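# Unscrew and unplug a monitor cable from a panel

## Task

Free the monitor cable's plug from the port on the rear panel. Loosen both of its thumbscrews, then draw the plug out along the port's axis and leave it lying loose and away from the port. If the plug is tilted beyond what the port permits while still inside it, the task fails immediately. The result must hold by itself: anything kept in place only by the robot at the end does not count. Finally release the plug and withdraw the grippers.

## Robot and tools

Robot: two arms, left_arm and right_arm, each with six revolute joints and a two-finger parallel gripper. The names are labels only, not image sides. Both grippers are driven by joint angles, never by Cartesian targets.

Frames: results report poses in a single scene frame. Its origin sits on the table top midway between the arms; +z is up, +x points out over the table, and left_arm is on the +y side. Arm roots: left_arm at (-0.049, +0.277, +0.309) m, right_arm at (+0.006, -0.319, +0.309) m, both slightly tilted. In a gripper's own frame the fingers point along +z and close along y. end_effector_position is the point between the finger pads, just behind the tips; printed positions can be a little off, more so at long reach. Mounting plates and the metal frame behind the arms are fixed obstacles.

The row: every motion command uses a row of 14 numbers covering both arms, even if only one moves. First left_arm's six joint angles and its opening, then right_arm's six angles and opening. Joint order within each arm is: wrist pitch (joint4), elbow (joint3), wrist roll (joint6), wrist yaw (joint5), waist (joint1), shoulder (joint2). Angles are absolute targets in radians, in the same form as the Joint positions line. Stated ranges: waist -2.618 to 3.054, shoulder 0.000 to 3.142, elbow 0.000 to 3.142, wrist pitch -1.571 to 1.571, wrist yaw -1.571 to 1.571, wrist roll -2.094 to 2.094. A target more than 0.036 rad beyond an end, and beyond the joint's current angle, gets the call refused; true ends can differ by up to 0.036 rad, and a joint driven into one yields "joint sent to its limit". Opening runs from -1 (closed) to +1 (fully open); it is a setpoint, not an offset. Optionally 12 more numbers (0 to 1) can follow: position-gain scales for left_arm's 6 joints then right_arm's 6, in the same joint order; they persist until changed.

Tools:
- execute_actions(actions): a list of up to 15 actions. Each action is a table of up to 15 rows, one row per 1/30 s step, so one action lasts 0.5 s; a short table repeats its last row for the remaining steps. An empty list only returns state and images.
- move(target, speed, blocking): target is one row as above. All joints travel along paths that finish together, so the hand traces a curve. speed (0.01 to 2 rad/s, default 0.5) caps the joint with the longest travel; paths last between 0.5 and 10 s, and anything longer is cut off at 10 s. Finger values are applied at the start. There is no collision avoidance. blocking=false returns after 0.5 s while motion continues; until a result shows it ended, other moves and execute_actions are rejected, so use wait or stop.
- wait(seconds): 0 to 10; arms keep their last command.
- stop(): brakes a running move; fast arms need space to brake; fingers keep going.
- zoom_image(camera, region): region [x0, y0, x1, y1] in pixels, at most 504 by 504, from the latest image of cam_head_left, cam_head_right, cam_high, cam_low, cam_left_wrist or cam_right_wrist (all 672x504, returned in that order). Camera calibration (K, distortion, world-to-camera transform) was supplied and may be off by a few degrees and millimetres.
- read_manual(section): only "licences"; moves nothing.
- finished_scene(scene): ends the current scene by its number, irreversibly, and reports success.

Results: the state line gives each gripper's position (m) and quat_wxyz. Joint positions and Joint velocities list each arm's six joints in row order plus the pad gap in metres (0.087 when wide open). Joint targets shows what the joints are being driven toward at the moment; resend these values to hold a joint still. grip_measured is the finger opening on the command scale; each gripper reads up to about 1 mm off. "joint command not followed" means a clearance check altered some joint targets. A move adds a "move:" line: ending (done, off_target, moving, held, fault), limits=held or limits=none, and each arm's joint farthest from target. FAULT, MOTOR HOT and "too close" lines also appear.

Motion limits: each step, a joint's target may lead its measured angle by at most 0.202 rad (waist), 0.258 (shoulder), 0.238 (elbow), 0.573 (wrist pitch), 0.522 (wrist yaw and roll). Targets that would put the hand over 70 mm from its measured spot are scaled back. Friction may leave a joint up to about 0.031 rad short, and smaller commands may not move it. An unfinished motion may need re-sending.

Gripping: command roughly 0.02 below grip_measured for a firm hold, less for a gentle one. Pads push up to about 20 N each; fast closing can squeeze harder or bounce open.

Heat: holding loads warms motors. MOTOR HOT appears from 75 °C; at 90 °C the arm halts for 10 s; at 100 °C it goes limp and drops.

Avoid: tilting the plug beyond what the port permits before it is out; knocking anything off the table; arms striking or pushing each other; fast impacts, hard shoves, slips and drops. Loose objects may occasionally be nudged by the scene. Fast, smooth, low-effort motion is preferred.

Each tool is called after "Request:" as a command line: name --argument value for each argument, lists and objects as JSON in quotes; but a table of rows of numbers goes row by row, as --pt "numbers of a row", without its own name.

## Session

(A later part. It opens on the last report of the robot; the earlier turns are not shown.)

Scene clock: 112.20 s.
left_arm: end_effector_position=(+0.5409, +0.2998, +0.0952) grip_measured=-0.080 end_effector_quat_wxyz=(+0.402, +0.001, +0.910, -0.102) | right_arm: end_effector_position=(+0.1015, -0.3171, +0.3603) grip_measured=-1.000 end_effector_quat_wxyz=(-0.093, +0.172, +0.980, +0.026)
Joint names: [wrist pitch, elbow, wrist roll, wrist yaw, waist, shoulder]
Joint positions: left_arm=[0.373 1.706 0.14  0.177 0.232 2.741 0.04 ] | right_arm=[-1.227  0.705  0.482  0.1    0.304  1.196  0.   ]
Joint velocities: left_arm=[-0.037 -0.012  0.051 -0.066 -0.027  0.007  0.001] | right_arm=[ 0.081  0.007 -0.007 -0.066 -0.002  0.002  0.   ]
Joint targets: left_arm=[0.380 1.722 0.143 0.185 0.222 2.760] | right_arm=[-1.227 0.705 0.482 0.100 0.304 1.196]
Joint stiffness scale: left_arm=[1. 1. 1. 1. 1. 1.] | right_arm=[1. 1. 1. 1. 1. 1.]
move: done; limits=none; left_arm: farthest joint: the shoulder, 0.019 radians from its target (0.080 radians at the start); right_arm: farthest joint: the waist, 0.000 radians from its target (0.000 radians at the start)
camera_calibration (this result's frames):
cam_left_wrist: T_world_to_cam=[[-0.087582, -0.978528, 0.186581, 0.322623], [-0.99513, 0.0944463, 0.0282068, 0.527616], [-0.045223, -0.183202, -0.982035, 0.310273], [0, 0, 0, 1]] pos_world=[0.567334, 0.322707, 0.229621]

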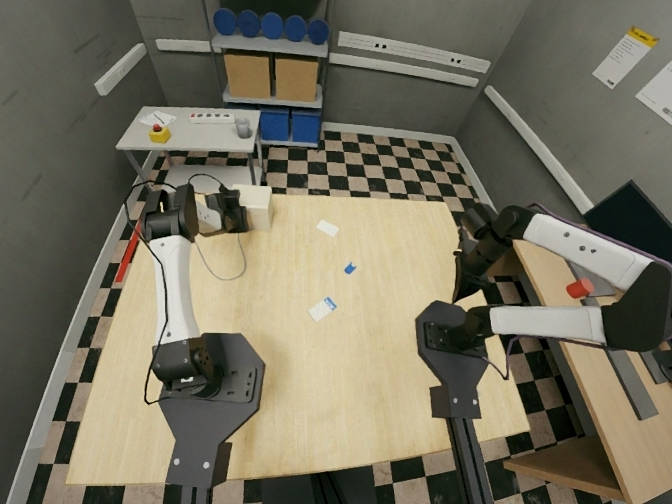

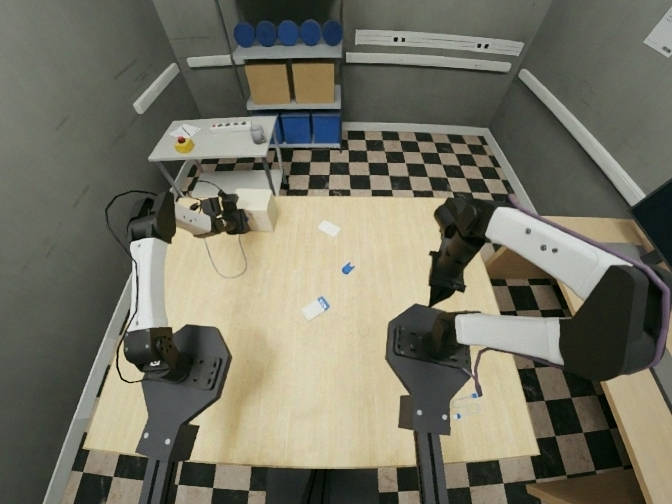

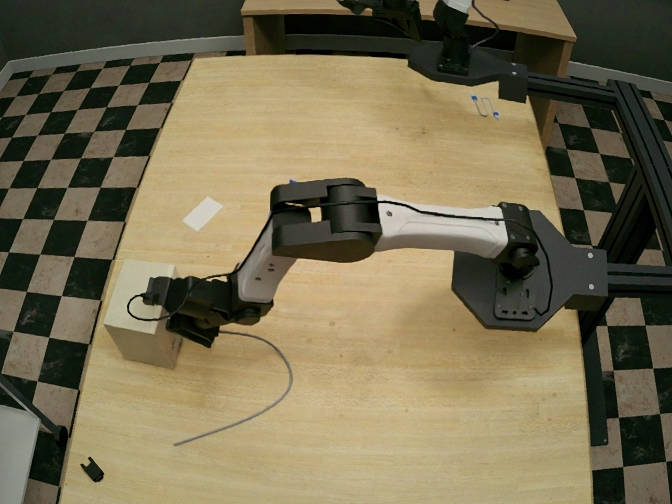

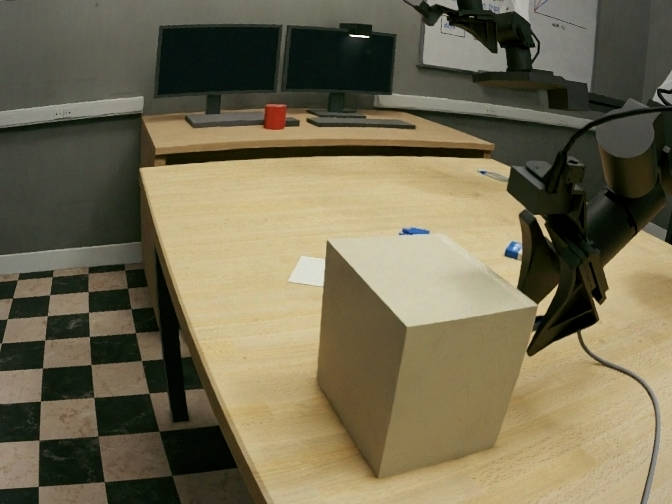

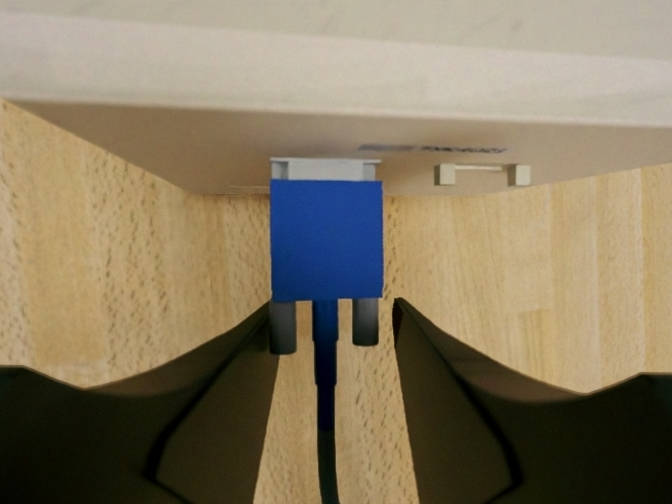

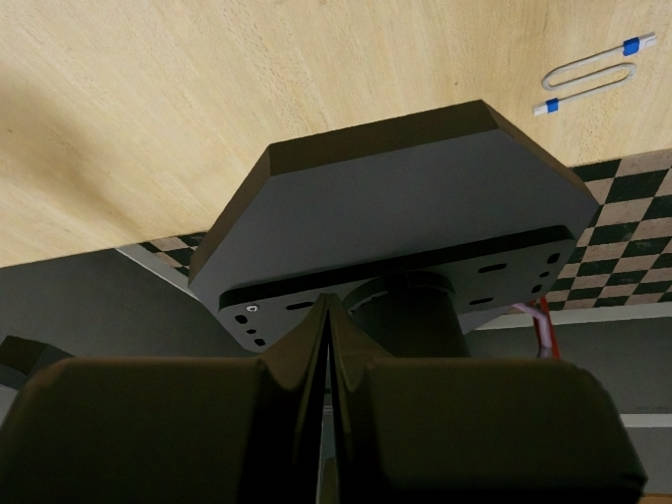

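Request:
execute_actions --actions '[[[0.38,1.722,0.143,0.185,0.222,2.76,0.05,-1.227,0.705,0.482,0.1,0.304,1.196,-1],[0.38,1.722,0.143,0.185,0.222,2.76,0.05,-1.227,0.705,0.482,0.1,0.304,1.196,-1],[0.38,1.722,0.143,0.185,0.222,2.76,0.05,-1.227,0.705,0.482,0.1,0.304,1.196,-1],[0.35,1.68,0.143,0.185,0.222,2.72,0.05,-1.227,0.705,0.482,0.1,0.304,1.196,-1],[0.34,1.667,0.143,0.185,0.222,2.70,0.05,-1.227,0.705,0.482,0.1,0.304,1.196,-1],[0.33,1.655,0.143,0.185,0.222,2.68,0.05,-1.227,0.705,0.482,0.1,0.304,1.196,-1],[0.322,1.642,0.143,0.185,0.222,2.66,0.05,-1.227,0.705,0.482,0.1,0.304,1.196,-1]],[[0.345,1.677,0.143,0.185,0.222,2.683,-0.03,-1.227,0.705,0.482,0.1,0.304,1.196,-1],[0.345,1.677,0.143,0.185,0.222,2.683,-0.03,-1.227,0.705,0.482,0.1,0.304,1.196,-1],[0.345,1.677,0.143,0.185,0.222,2.683,-0.06,-1.227,0.705,0.482,0.1,0.304,1.196,-1],[0.345,1.677,0.143,0.185,0.222,2.683,-0.08,-1.227,0.705,0.482,0.1,0.304,1.196,-1],[0.345,1.677,0.143,0.185,0.222,2.683,-0.1,-1.227,0.705,0.482,0.1,0.304,1.196,-1],[0.345,1.677,0.143,0.185,0.222,2.683,-0.12,-1.227,0.705,0.482,0.1,0.304,1.196,-1]]]'

Request:
move --target '[0.38,1.722,0.143,0.185,0.222,2.76,-0.12,-1.227,0.705,0.482,0.1,0.304,1.196,-1]' --speed 0.12

Request:
zoom_image --camera "cam_left_wrist" --region '[240, 250, 420, 385]'

Scene clock: 114.30 s.
left_arm: end_effector_position=(+0.5408, +0.3045, +0.1197) grip_measured=-0.120 end_effector_quat_wxyz=(+0.404, +0.001, +0.909, -0.100) | right_arm: end_effector_position=(+0.1015, -0.3171, +0.3603) grip_measured=-1.000 end_effector_quat_wxyz=(-0.093, +0.172, +0.980, +0.026)
Joint names: [wrist pitch, elbow, wrist roll, wrist yaw, waist, shoulder]
Joint positions: left_arm=[0.345 1.66  0.142 0.174 0.232 2.663 0.039] | right_arm=[-1.227  0.705  0.482  0.1    0.304  1.196  0.   ]
Joint velocities: left_arm=[ 0.051  0.002 -0.066  0.037 -0.032 -0.012  0.   ] | right_arm=[-0.022  0.002 -0.022 -0.007  0.007  0.007  0.   ]
Joint targets: left_arm=[0.345 1.677 0.143 0.185 0.222 2.683] | right_arm=[-1.227 0.705 0.482 0.100 0.304 1.196]
Joint stiffness scale: left_arm=[1. 1. 1. 1. 1. 1.] | right_arm=[1. 1. 1. 1. 1. 1.]
camera_calibration (this result's frames):
cam_left_wrist: T_world_to_cam=[[-0.0872531, -0.979343, 0.18241, 0.323206], [-0.995304, 0.093406, 0.0253998, 0.52714], [-0.0419133, -0.179337, -0.982895, 0.332319], [0, 0, 0, 1]] pos_world=[0.566793, 0.326889, 0.254289]

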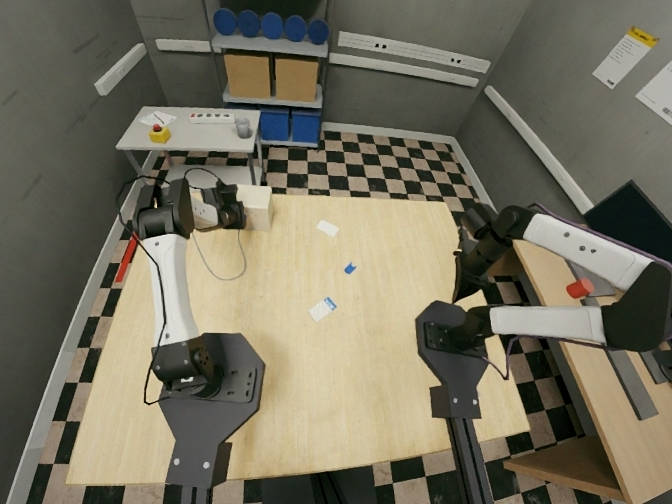

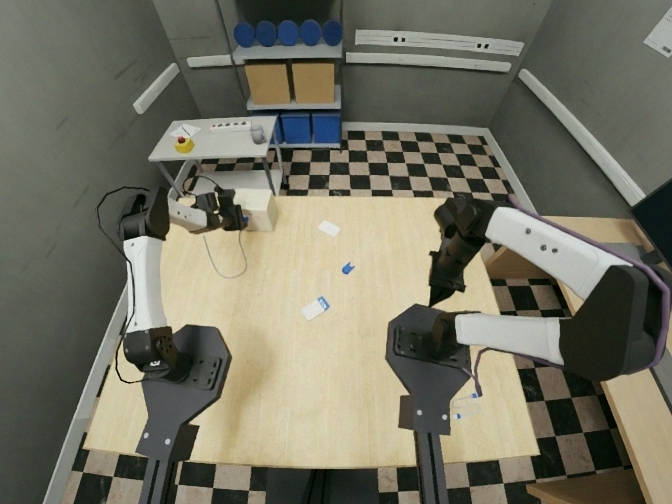

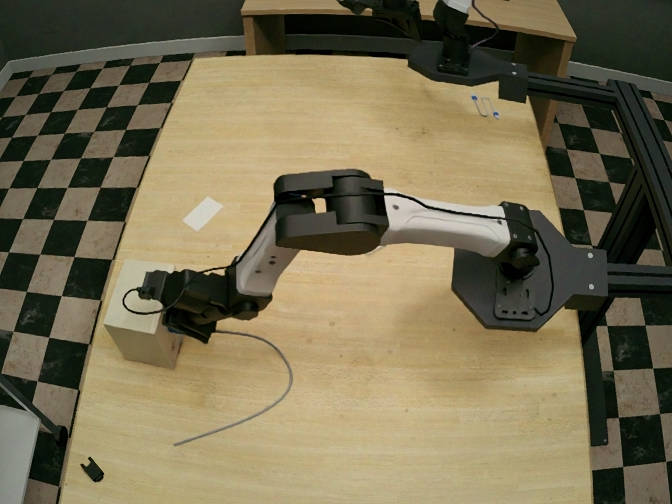

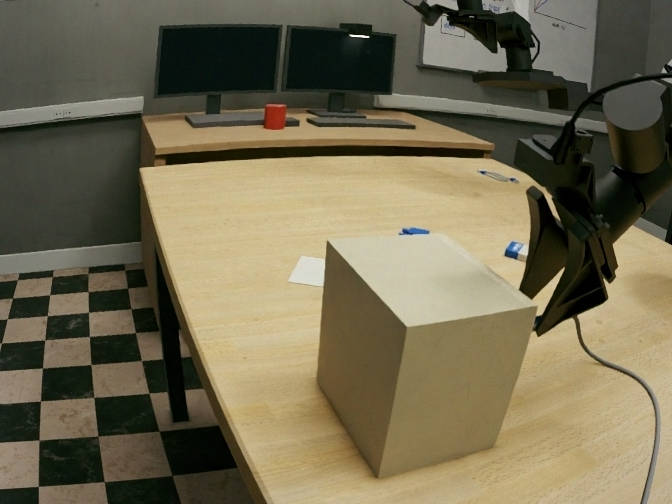

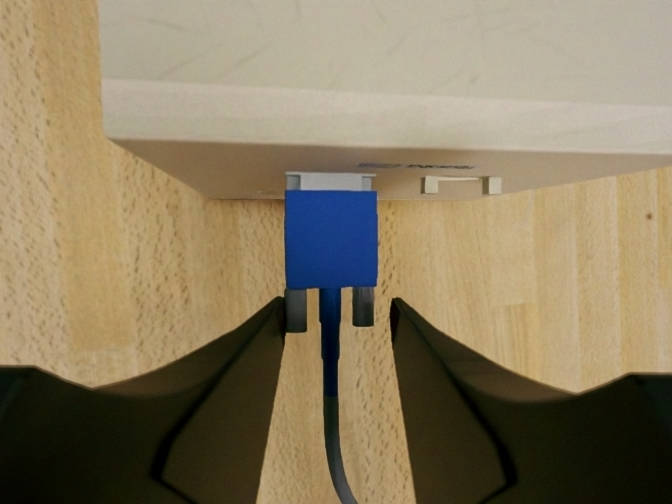

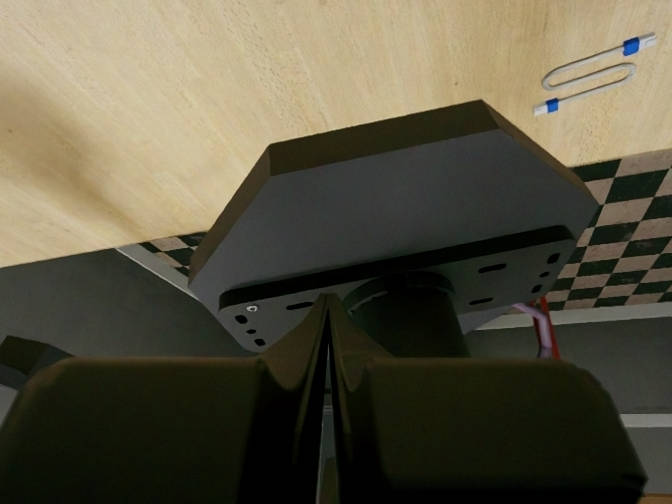

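Scene clock: 115.43 s.
left_arm: end_effector_position=(+0.5403, +0.3003, +0.0941) grip_measured=-0.120 end_effector_quat_wxyz=(+0.401, +0.001, +0.910, -0.100) | right_arm: end_effector_position=(+0.1015, -0.3171, +0.3603) grip_measured=-1.000 end_effector_quat_wxyz=(-0.093, +0.172, +0.980, +0.026)
Joint names: [wrist pitch, elbow, wrist roll, wrist yaw, waist, shoulder]
Joint positions: left_arm=[0.373 1.706 0.142 0.173 0.232 2.742 0.038] | right_arm=[-1.227  0.705  0.482  0.1    0.304  1.196  0.   ]
Joint velocities: left_arm=[ 0.037  0.002 -0.037 -0.007 -0.012  0.017 -0.   ] | right_arm=[ 0.007 -0.002 -0.022 -0.037 -0.022 -0.007  0.   ]
Joint targets: left_arm=[0.380 1.722 0.143 0.185 0.222 2.760] | right_arm=[-1.227 0.705 0.482 0.100 0.304 1.196]
Joint stiffness scale: left_arm=[1. 1. 1. 1. 1. 1.] | right_arm=[1. 1. 1. 1. 1. 1.]
move: done; limits=none; left_arm: farthest joint: the shoulder, 0.018 radians from its target (0.097 radians at the start); right_arm: farthest joint: the waist, 0.000 radians from its target (0.000 radians at the start)
camera_calibration (this result's frames):
cam_left_wrist: T_world_to_cam=[[-0.0866089, -0.979271, 0.183103, 0.323232], [-0.995121, 0.0937568, 0.0307313, 0.527], [-0.0472614, -0.179548, -0.982613, 0.309343], [0, 0, 0, 1]] pos_world=[0.567043, 0.322664, 0.228585]

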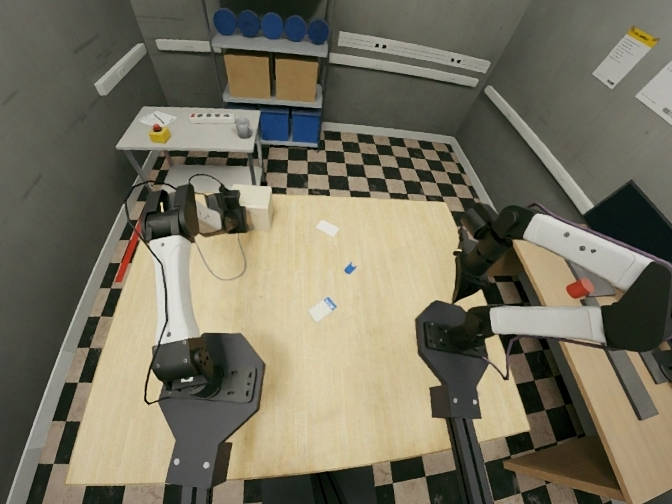

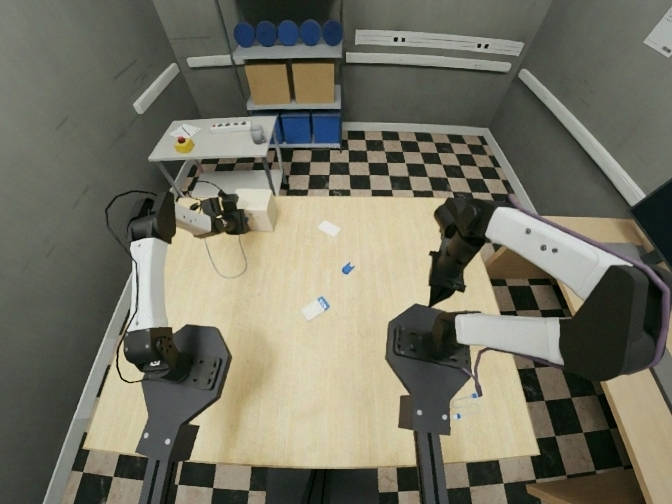

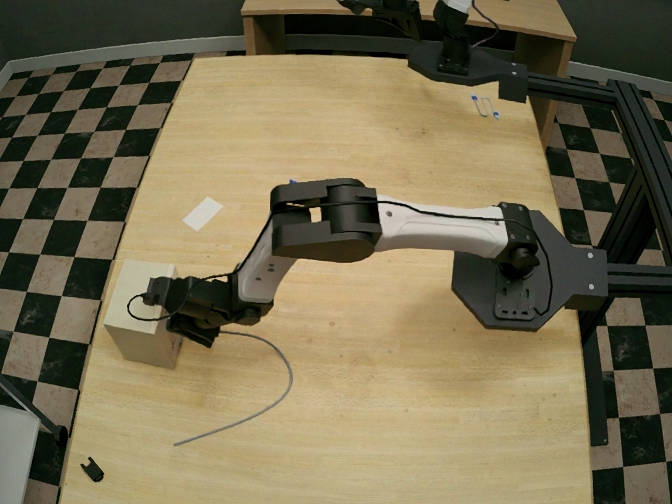

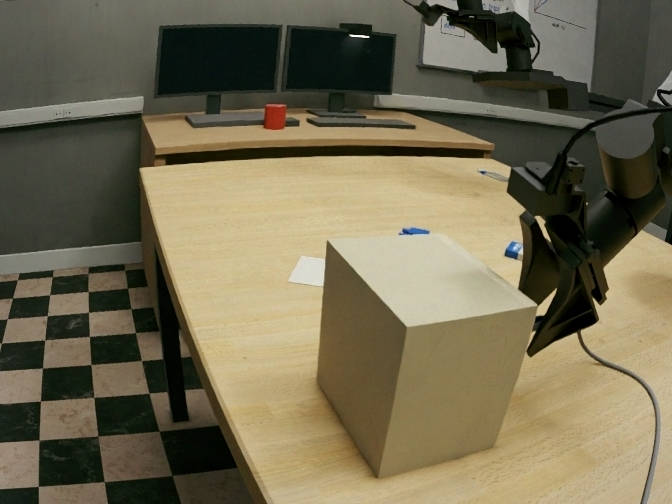

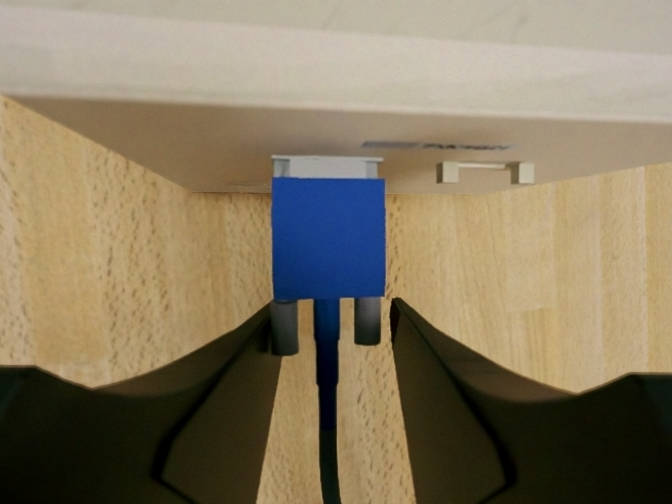

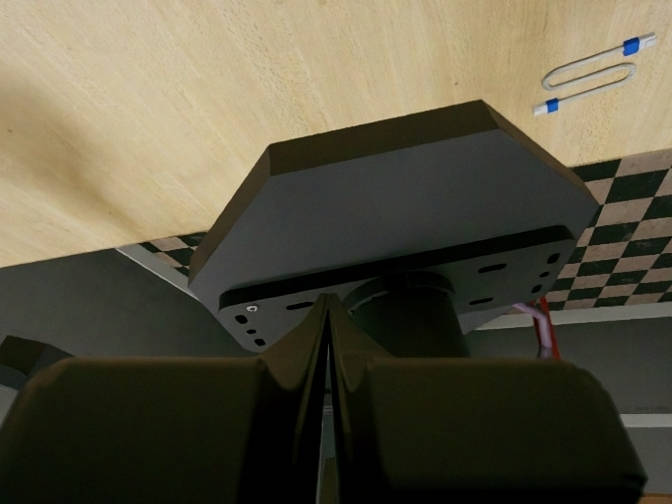

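Region (240, 250, 420, 385) of cam_left_wrist's 672x504 image, scaled by 2.800, with more detail than that image has; it fills the top 378 rows of this view, and the rest is white.

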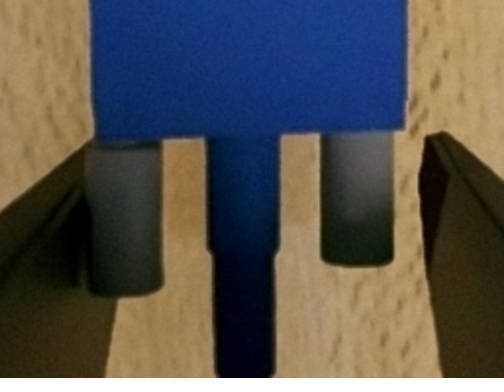

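Request:
execute_actions --actions '[[[0.38,1.722,0.143,0.19,0.222,2.76,0.05,-1.227,0.705,0.482,0.1,0.304,1.196,-1],[0.38,1.722,0.143,0.19,0.222,2.76,0.05,-1.227,0.705,0.482,0.1,0.304,1.196,-1],[0.38,1.722,0.143,0.19,0.222,2.76,0.05,-1.227,0.705,0.482,0.1,0.304,1.196,-1],[0.35,1.68,0.143,0.19,0.222,2.72,0.05,-1.227,0.705,0.482,0.1,0.304,1.196,-1],[0.34,1.667,0.143,0.19,0.222,2.70,0.05,-1.227,0.705,0.482,0.1,0.304,1.196,-1],[0.33,1.655,0.143,0.19,0.222,2.68,0.05,-1.227,0.705,0.482,0.1,0.304,1.196,-1],[0.322,1.642,0.143,0.19,0.222,2.66,0.05,-1.227,0.705,0.482,0.1,0.304,1.196,-1]],[[0.345,1.677,0.143,0.19,0.222,2.683,-0.03,-1.227,0.705,0.482,0.1,0.304,1.196,-1],[0.345,1.677,0.143,0.19,0.222,2.683,-0.03,-1.227,0.705,0.482,0.1,0.304,1.196,-1],[0.345,1.677,0.143,0.19,0.222,2.683,-0.06,-1.227,0.705,0.482,0.1,0.304,1.196,-1],[0.345,1.677,0.143,0.19,0.222,2.683,-0.08,-1.227,0.705,0.482,0.1,0.304,1.196,-1],[0.345,1.677,0.143,0.19,0.222,2.683,-0.1,-1.227,0.705,0.482,0.1,0.304,1.196,-1],[0.345,1.677,0.143,0.19,0.222,2.683,-0.12,-1.227,0.705,0.482,0.1,0.304,1.196,-1]], [[0.348,1.681,0.143,0.19,0.222,2.69,-0.12,-1.227,0.705,0.482,0.1,0.304,1.196,-1],[0.351,1.685,0.143,0.19,0.222,2.697,-0.12,-1.227,0.705,0.482,0.1,0.304,1.196,-1],[0.354,1.689,0.143,0.19,0.222,2.704,-0.12,-1.227,0.705,0.482,0.1,0.304,1.196,-1],[0.358,1.693,0.143,0.19,0.222,2.711,-0.12,-1.227,0.705,0.482,0.1,0.304,1.196,-1],[0.361,1.697,0.143,0.19,0.222,2.718,-0.12,-1.227,0.705,0.482,0.1,0.304,1.196,-1],[0.364,1.701,0.143,0.19,0.222,2.725,-0.12,-1.227,0.705,0.482,0.1,0.304,1.196,-1]], [[0.367,1.706,0.143,0.19,0.222,2.732,-0.12,-1.227,0.705,0.482,0.1,0.304,1.196,-1],[0.37,1.71,0.143,0.19,0.222,2.739,-0.12,-1.227,0.705,0.482,0.1,0.304,1.196,-1],[0.374,1.714,0.143,0.19,0.222,2.746,-0.12,-1.227,0.705,0.482,0.1,0.304,1.196,-1],[0.377,1.718,0.143,0.19,0.222,2.753,-0.12,-1.227,0.705,0.482,0.1,0.304,1.196,-1],[0.38,1.722,0.143,0.19,0.222,2.76,-0.12,-1.227,0.705,0.482,0.1,0.304,1.196,-1]], [[0.38,1.722,0.143,0.19,0.222,2.76,0.05,-1.227,0.705,0.482,0.1,0.304,1.196,-1],[0.38,1.722,0.143,0.19,0.222,2.76,0.05,-1.227,0.705,0.482,0.1,0.304,1.196,-1],[0.38,1.722,0.143,0.19,0.222,2.76,0.05,-1.227,0.705,0.482,0.1,0.304,1.196,-1],[0.35,1.68,0.143,0.19,0.222,2.72,0.05,-1.227,0.705,0.482,0.1,0.304,1.196,-1],[0.34,1.667,0.143,0.19,0.222,2.70,0.05,-1.227,0.705,0.482,0.1,0.304,1.196,-1],[0.33,1.655,0.143,0.19,0.222,2.68,0.05,-1.227,0.705,0.482,0.1,0.304,1.196,-1],[0.322,1.642,0.143,0.19,0.222,2.66,0.05,-1.227,0.705,0.482,0.1,0.304,1.196,-1]],[[0.345,1.677,0.143,0.19,0.222,2.683,-0.03,-1.227,0.705,0.482,0.1,0.304,1.196,-1],[0.345,1.677,0.143,0.19,0.222,2.683,-0.03,-1.227,0.705,0.482,0.1,0.304,1.196,-1],[0.345,1.677,0.143,0.19,0.222,2.683,-0.06,-1.227,0.705,0.482,0.1,0.304,1.196,-1],[0.345,1.677,0.143,0.19,0.222,2.683,-0.08,-1.227,0.705,0.482,0.1,0.304,1.196,-1],[0.345,1.677,0.143,0.19,0.222,2.683,-0.1,-1.227,0.705,0.482,0.1,0.304,1.196,-1],[0.345,1.677,0.143,0.19,0.222,2.683,-0.12,-1.227,0.705,0.482,0.1,0.304,1.196,-1]], [[0.348,1.681,0.143,0.19,0.222,2.69,-0.12,-1.227,0.705,0.482,0.1,0.304,1.196,-1],[0.351,1.685,0.143,0.19,0.222,2.697,-0.12,-1.227,0.705,0.482,0.1,0.304,1.196,-1],[0.354,1.689,0.143,0.19,0.222,2.704,-0.12,-1.227,0.705,0.482,0.1,0.304,1.196,-1],[0.358,1.693,0.143,0.19,0.222,2.711,-0.12,-1.227,0.705,0.482,0.1,0.304,1.196,-1],[0.361,1.697,0.143,0.19,0.222,2.718,-0.12,-1.227,0.705,0.482,0.1,0.304,1.196,-1],[0.364,1.701,0.143,0.19,0.222,2.725,-0.12,-1.227,0.705,0.482,0.1,0.304,1.196,-1]], [[0.367,1.706,0.143,0.19,0.222,2.732,-0.12,-1.227,0.705,0.482,0.1,0.304,1.196,-1],[0.37,1.71,0.143,0.19,0.222,2.739,-0.12,-1.227,0.705,0.482,0.1,0.304,1.196,-1],[0.374,1.714,0.143,0.19,0.222,2.746,-0.12,-1.227,0.705,0.482,0.1,0.304,1.196,-1],[0.377,1.718,0.143,0.19,0.222,2.753,-0.12,-1.227,0.705,0.482,0.1,0.304,1.196,-1],[0.38,1.722,0.143,0.19,0.222,2.76,-0.12,-1.227,0.705,0.482,0.1,0.304,1.196,-1]]]'

Request:
zoom_image --camera "cam_left_wrist" --region '[240, 250, 420, 385]'

Scene clock: 122.00 s.
left_arm: end_effector_position=(+0.5418, +0.2998, +0.0950) grip_measured=-0.120 end_effector_quat_wxyz=(+0.404, +0.003, +0.909, -0.098) | right_arm: end_effector_position=(+0.1015, -0.3171, +0.3603) grip_measured=-1.000 end_effector_quat_wxyz=(-0.093, +0.172, +0.980, +0.026)
Joint names: [wrist pitch, elbow, wrist roll, wrist yaw, waist, shoulder]
Joint positions: left_arm=[0.377 1.708 0.145 0.172 0.23  2.743 0.039] | right_arm=[-1.227  0.705  0.482  0.1    0.304  1.196  0.   ]
Joint velocities: left_arm=[ 0.051  0.002  0.022  0.007  0.012 -0.017 -0.001] | right_arm=[ 0.081 -0.017 -0.066  0.081 -0.017 -0.012  0.   ]
Joint targets: left_arm=[0.380 1.722 0.143 0.190 0.222 2.760] | right_arm=[-1.227 0.705 0.482 0.100 0.304 1.196]
Joint stiffness scale: left_arm=[1. 1. 1. 1. 1. 1.] | right_arm=[1. 1. 1. 1. 1. 1.]
camera_calibration (this result's frames):
cam_left_wrist: T_world_to_cam=[[-0.0892851, -0.979784, 0.179032, 0.324761], [-0.995138, 0.0952555, 0.0250161, 0.528641], [-0.0415642, -0.175928, -0.983525, 0.306156], [0, 0, 0, 1]] pos_world=[0.567792, 0.3217, 0.229745]

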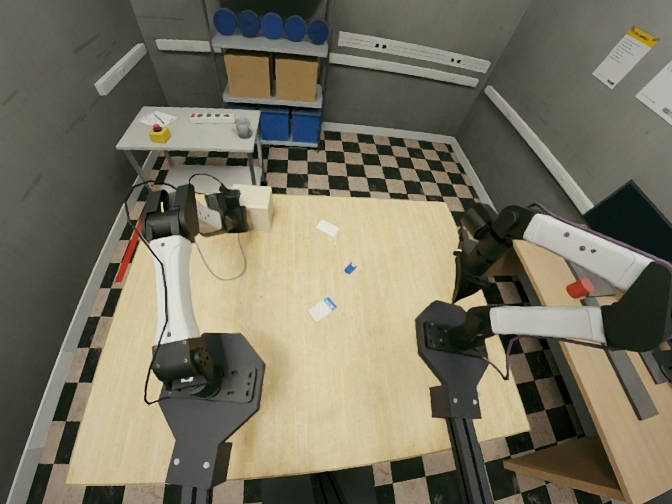

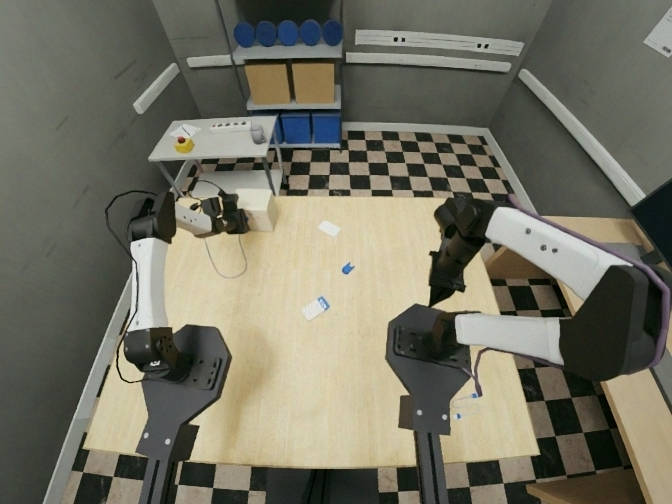

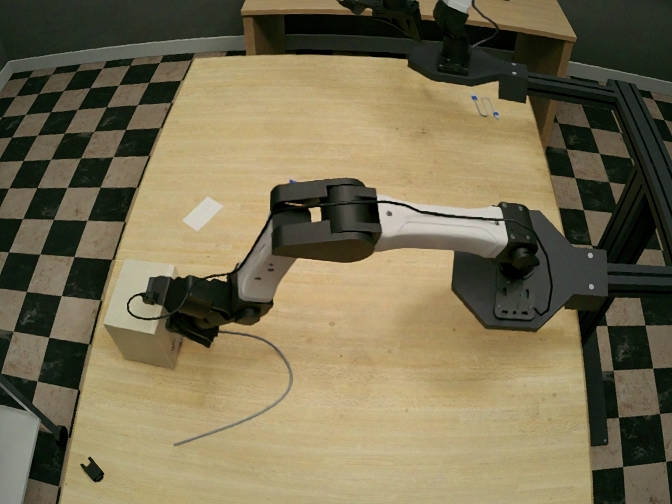

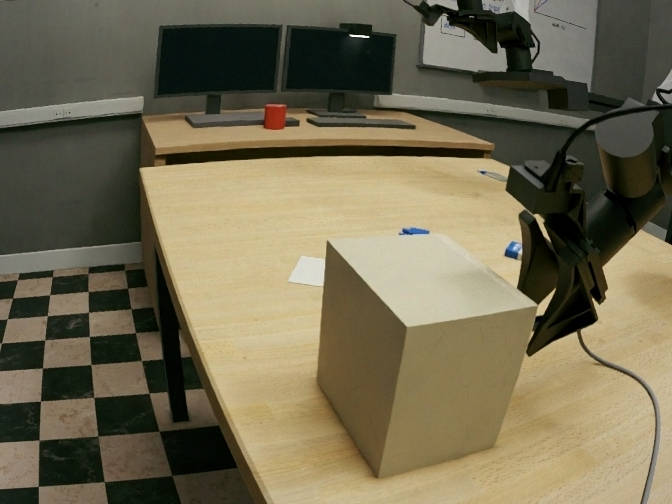

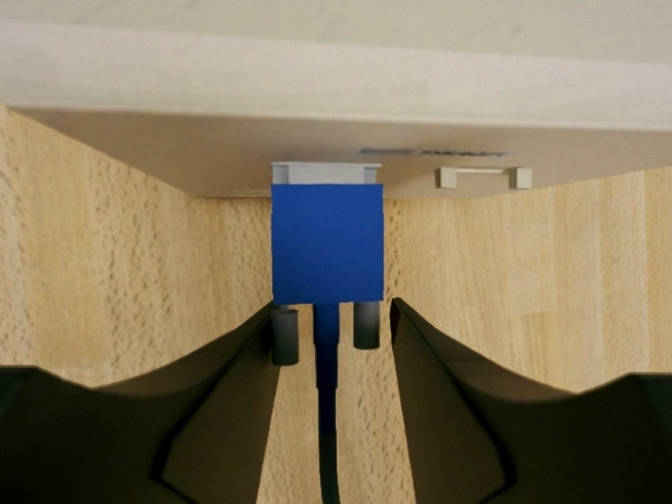

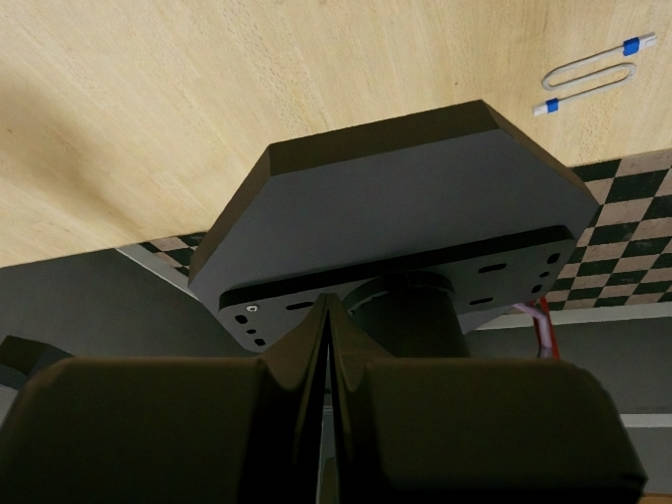

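Region (240, 250, 420, 385) of cam_left_wrist's 672x504 image, scaled by 2.800, with more detail than that image has; it fills the top 378 rows of this view, and the rest is white.

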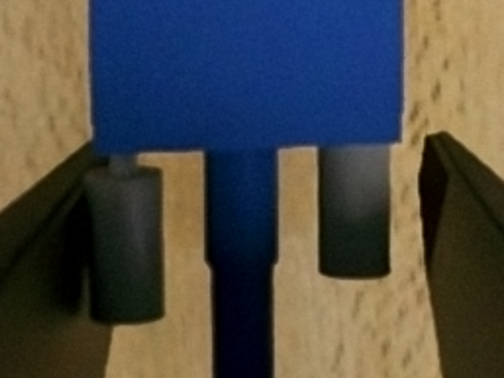

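Request:
execute_actions --actions '[[[0.36,1.69,0.143,0.15,0.24,2.738,-0.12,-1.227,0.705,0.482,0.1,0.304,1.196,-1],[0.36,1.69,0.143,0.14,0.24,2.738,-0.12,-1.227,0.705,0.482,0.1,0.304,1.196,-1],[0.36,1.69,0.143,0.13,0.24,2.738,-0.12,-1.227,0.705,0.482,0.1,0.304,1.196,-1],[0.36,1.69,0.143,0.12,0.24,2.738,-0.12,-1.227,0.705,0.482,0.1,0.304,1.196,-1],[0.36,1.69,0.143,0.11,0.24,2.738,-0.12,-1.227,0.705,0.482,0.1,0.304,1.196,-1],[0.36,1.69,0.143,0.1,0.24,2.738,-0.12,-1.227,0.705,0.482,0.1,0.304,1.196,-1],[0.36,1.69,0.143,0.09,0.24,2.738,-0.12,-1.227,0.705,0.482,0.1,0.304,1.196,-1]]]'

Scene clock: 123.13 s.
left_arm: end_effector_position=(+0.5414, +0.3080, +0.0930) grip_measured=-0.120 end_effector_quat_wxyz=(+0.401, -0.006, +0.913, -0.077) | right_arm: end_effector_position=(+0.1015, -0.3171, +0.3603) grip_measured=-1.000 end_effector_quat_wxyz=(-0.093, +0.172, +0.980, +0.026)
Joint names: [wrist pitch, elbow, wrist roll, wrist yaw, waist, shoulder]
Joint positions: left_arm=[0.377 1.708 0.145 0.125 0.231 2.743 0.038] | right_arm=[-1.227  0.705  0.482  0.1    0.304  1.196  0.   ]
Joint velocities: left_arm=[ 0.022  0.002 -0.007  0.051 -0.002 -0.022  0.   ] | right_arm=[ 0.051 -0.002  0.037  0.066 -0.017 -0.002  0.   ]
Joint targets: left_arm=[0.360 1.690 0.143 0.090 0.240 2.738] | right_arm=[-1.227 0.705 0.482 0.100 0.304 1.196]
Joint stiffness scale: left_arm=[1. 1. 1. 1. 1. 1.] | right_arm=[1. 1. 1. 1. 1. 1.]
camera_calibration (this result's frames):
cam_left_wrist: T_world_to_cam=[[-0.0548529, -0.987325, 0.148934, 0.319524], [-0.997425, 0.0610813, 0.0375697, 0.538035], [-0.0461906, -0.14649, -0.988133, 0.299444], [0, 0, 0, 1]] pos_world=[0.568008, 0.326475, 0.228089]

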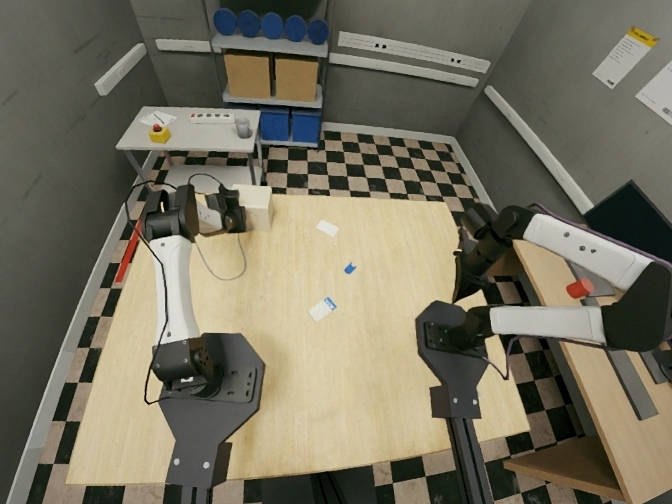

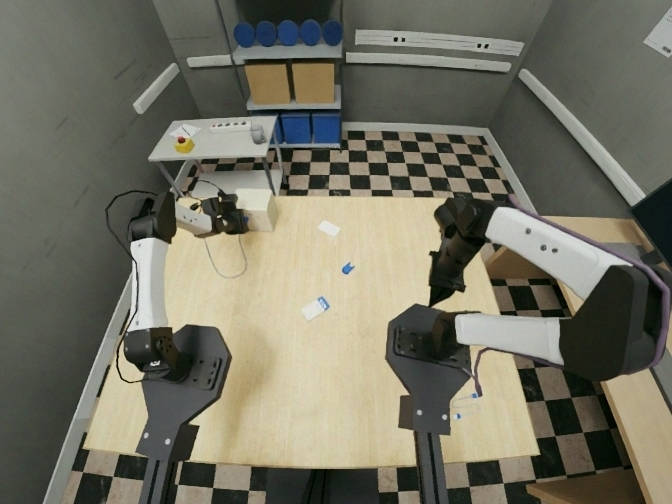

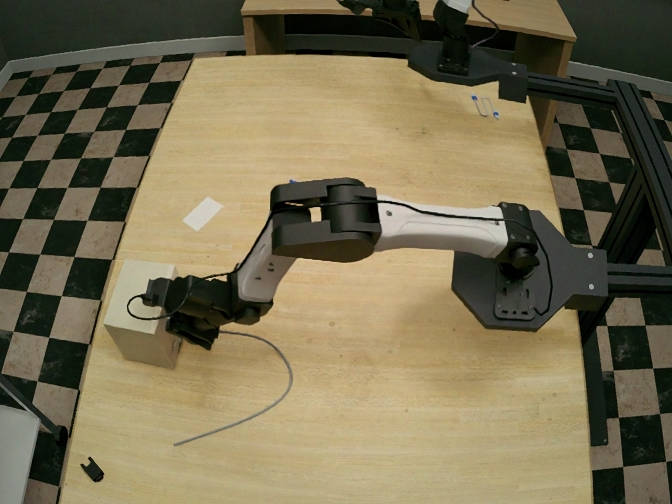

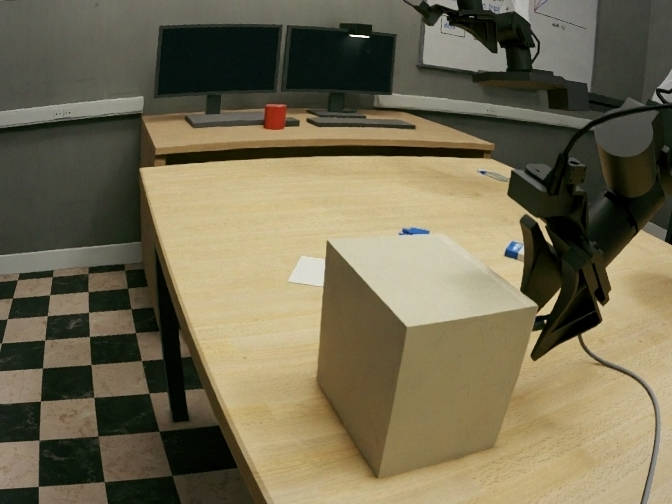

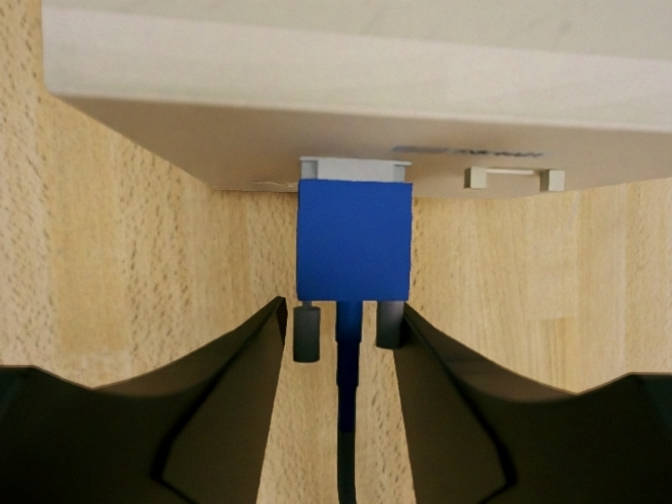

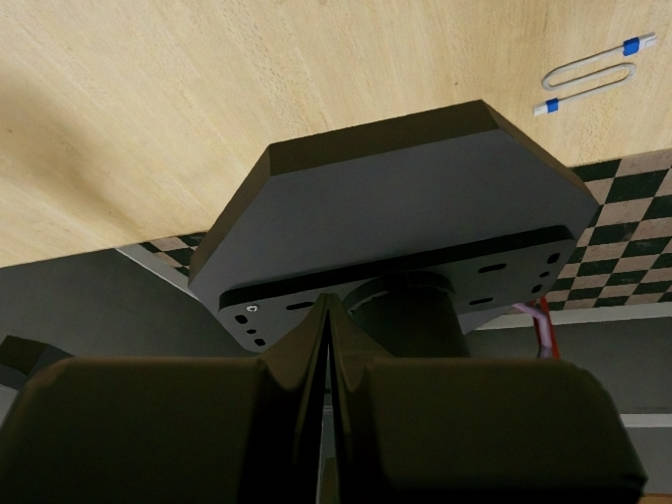

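Request:
execute_actions --actions '[[[0.357,1.686,0.143,0.09,0.24,2.731,-0.12,-1.227,0.705,0.482,0.1,0.304,1.196,-1],[0.354,1.682,0.143,0.09,0.24,2.724,-0.12,-1.227,0.705,0.482,0.1,0.304,1.196,-1],[0.351,1.678,0.143,0.09,0.24,2.717,-0.12,-1.227,0.705,0.482,0.1,0.304,1.196,-1],[0.348,1.674,0.143,0.09,0.24,2.71,-0.12,-1.227,0.705,0.482,0.1,0.304,1.196,-1],[0.345,1.67,0.143,0.09,0.24,2.703,-0.12,-1.227,0.705,0.482,0.1,0.304,1.196,-1]],[[0.342,1.666,0.143,0.09,0.24,2.696,-0.12,-1.227,0.705,0.482,0.1,0.304,1.196,-1],[0.339,1.662,0.143,0.09,0.24,2.689,-0.12,-1.227,0.705,0.482,0.1,0.304,1.196,-1],[0.336,1.658,0.143,0.09,0.24,2.682,-0.12,-1.227,0.705,0.482,0.1,0.304,1.196,-1],[0.333,1.654,0.143,0.09,0.24,2.675,-0.12,-1.227,0.705,0.482,0.1,0.304,1.196,-1]]]'

Request:
zoom_image --camera "cam_left_wrist" --region '[260, 250, 440, 385]'

Scene clock: 124.63 s.
left_arm: end_effector_position=(+0.5364, +0.3102, +0.1069) grip_measured=-0.120 end_effector_quat_wxyz=(+0.392, -0.008, +0.917, -0.078) | right_arm: end_effector_position=(+0.1015, -0.3171, +0.3603) grip_measured=-1.000 end_effector_quat_wxyz=(-0.093, +0.172, +0.980, +0.026)
Joint names: [wrist pitch, elbow, wrist roll, wrist yaw, waist, shoulder]
Joint positions: left_arm=[0.34  1.67  0.142 0.122 0.231 2.687 0.038] | right_arm=[-1.227  0.705  0.482  0.1    0.304  1.196  0.   ]
Joint velocities: left_arm=[ 0.007 -0.007  0.037 -0.037 -0.002 -0.002 -0.   ] | right_arm=[ 0.007 -0.002  0.066 -0.022  0.002 -0.007  0.   ]
Joint targets: left_arm=[0.333 1.654 0.143 0.090 0.240 2.675] | right_arm=[-1.227 0.705 0.482 0.100 0.304 1.196]
Joint stiffness scale: left_arm=[1. 1. 1. 1. 1. 1.] | right_arm=[1. 1. 1. 1. 1. 1.]
camera_calibration (this result's frames):
cam_left_wrist: T_world_to_cam=[[-0.0508477, -0.987125, 0.151655, 0.316873], [-0.996553, 0.0601159, 0.0571656, 0.530119], [-0.0655465, -0.148225, -0.986779, 0.324047], [0, 0, 0, 1]] pos_world=[0.565644, 0.328956, 0.241403]

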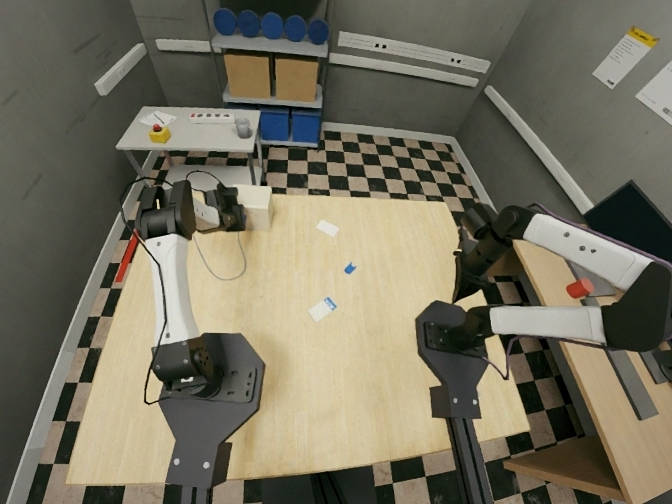

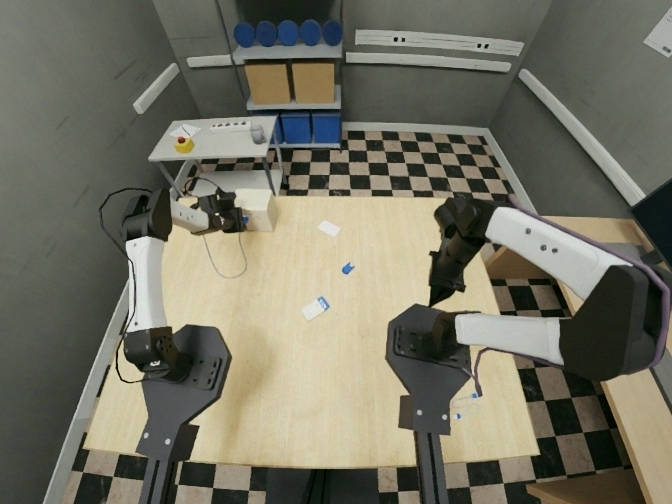

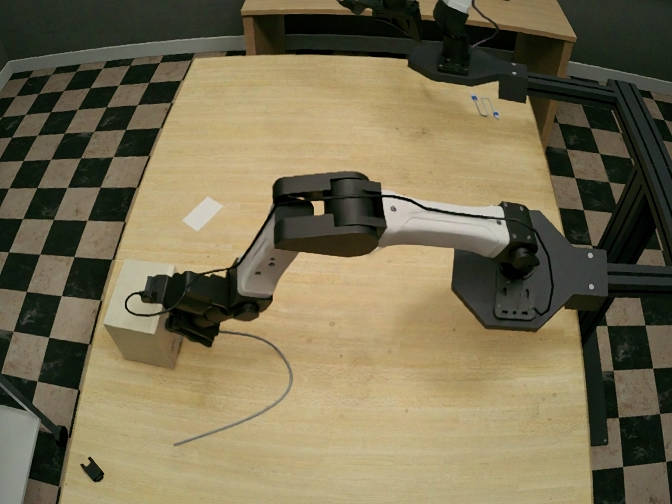

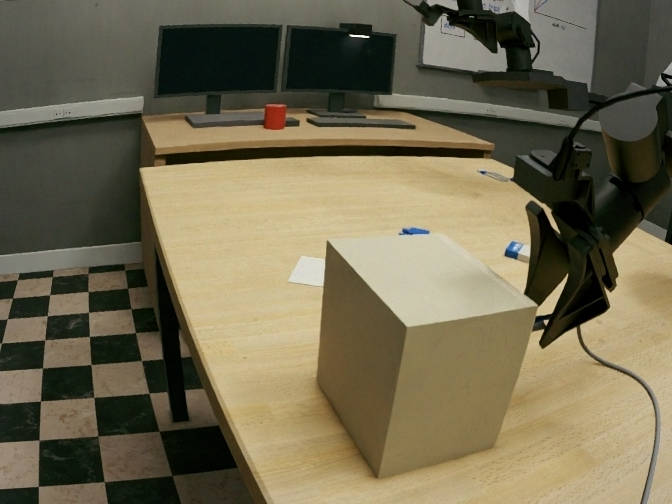

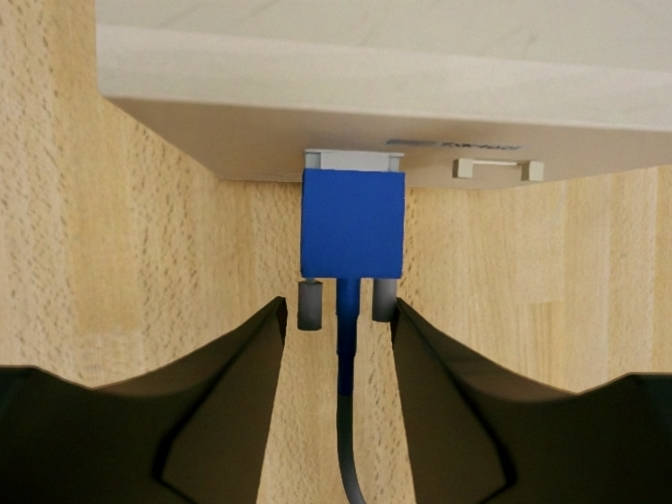

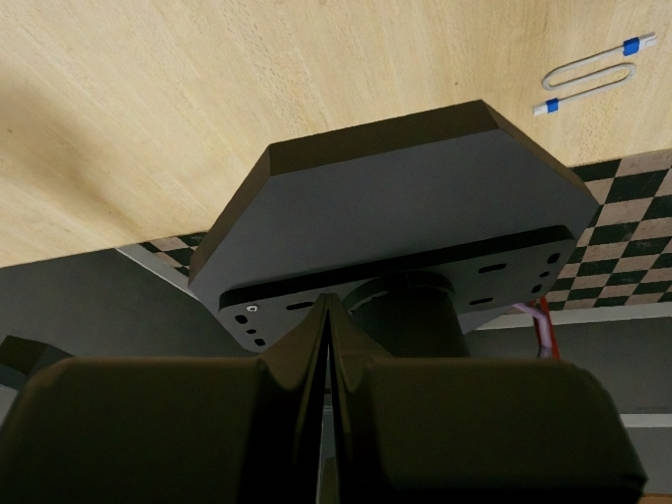

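Region (260, 250, 440, 385) of cam_left_wrist's 672x504 image, scaled by 2.800, with more detail than that image has; it fills the top 378 rows of this view, and the rest is white.

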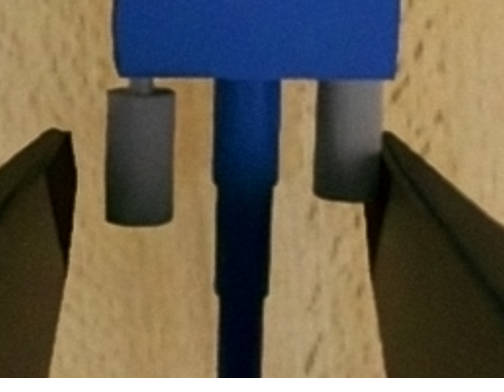

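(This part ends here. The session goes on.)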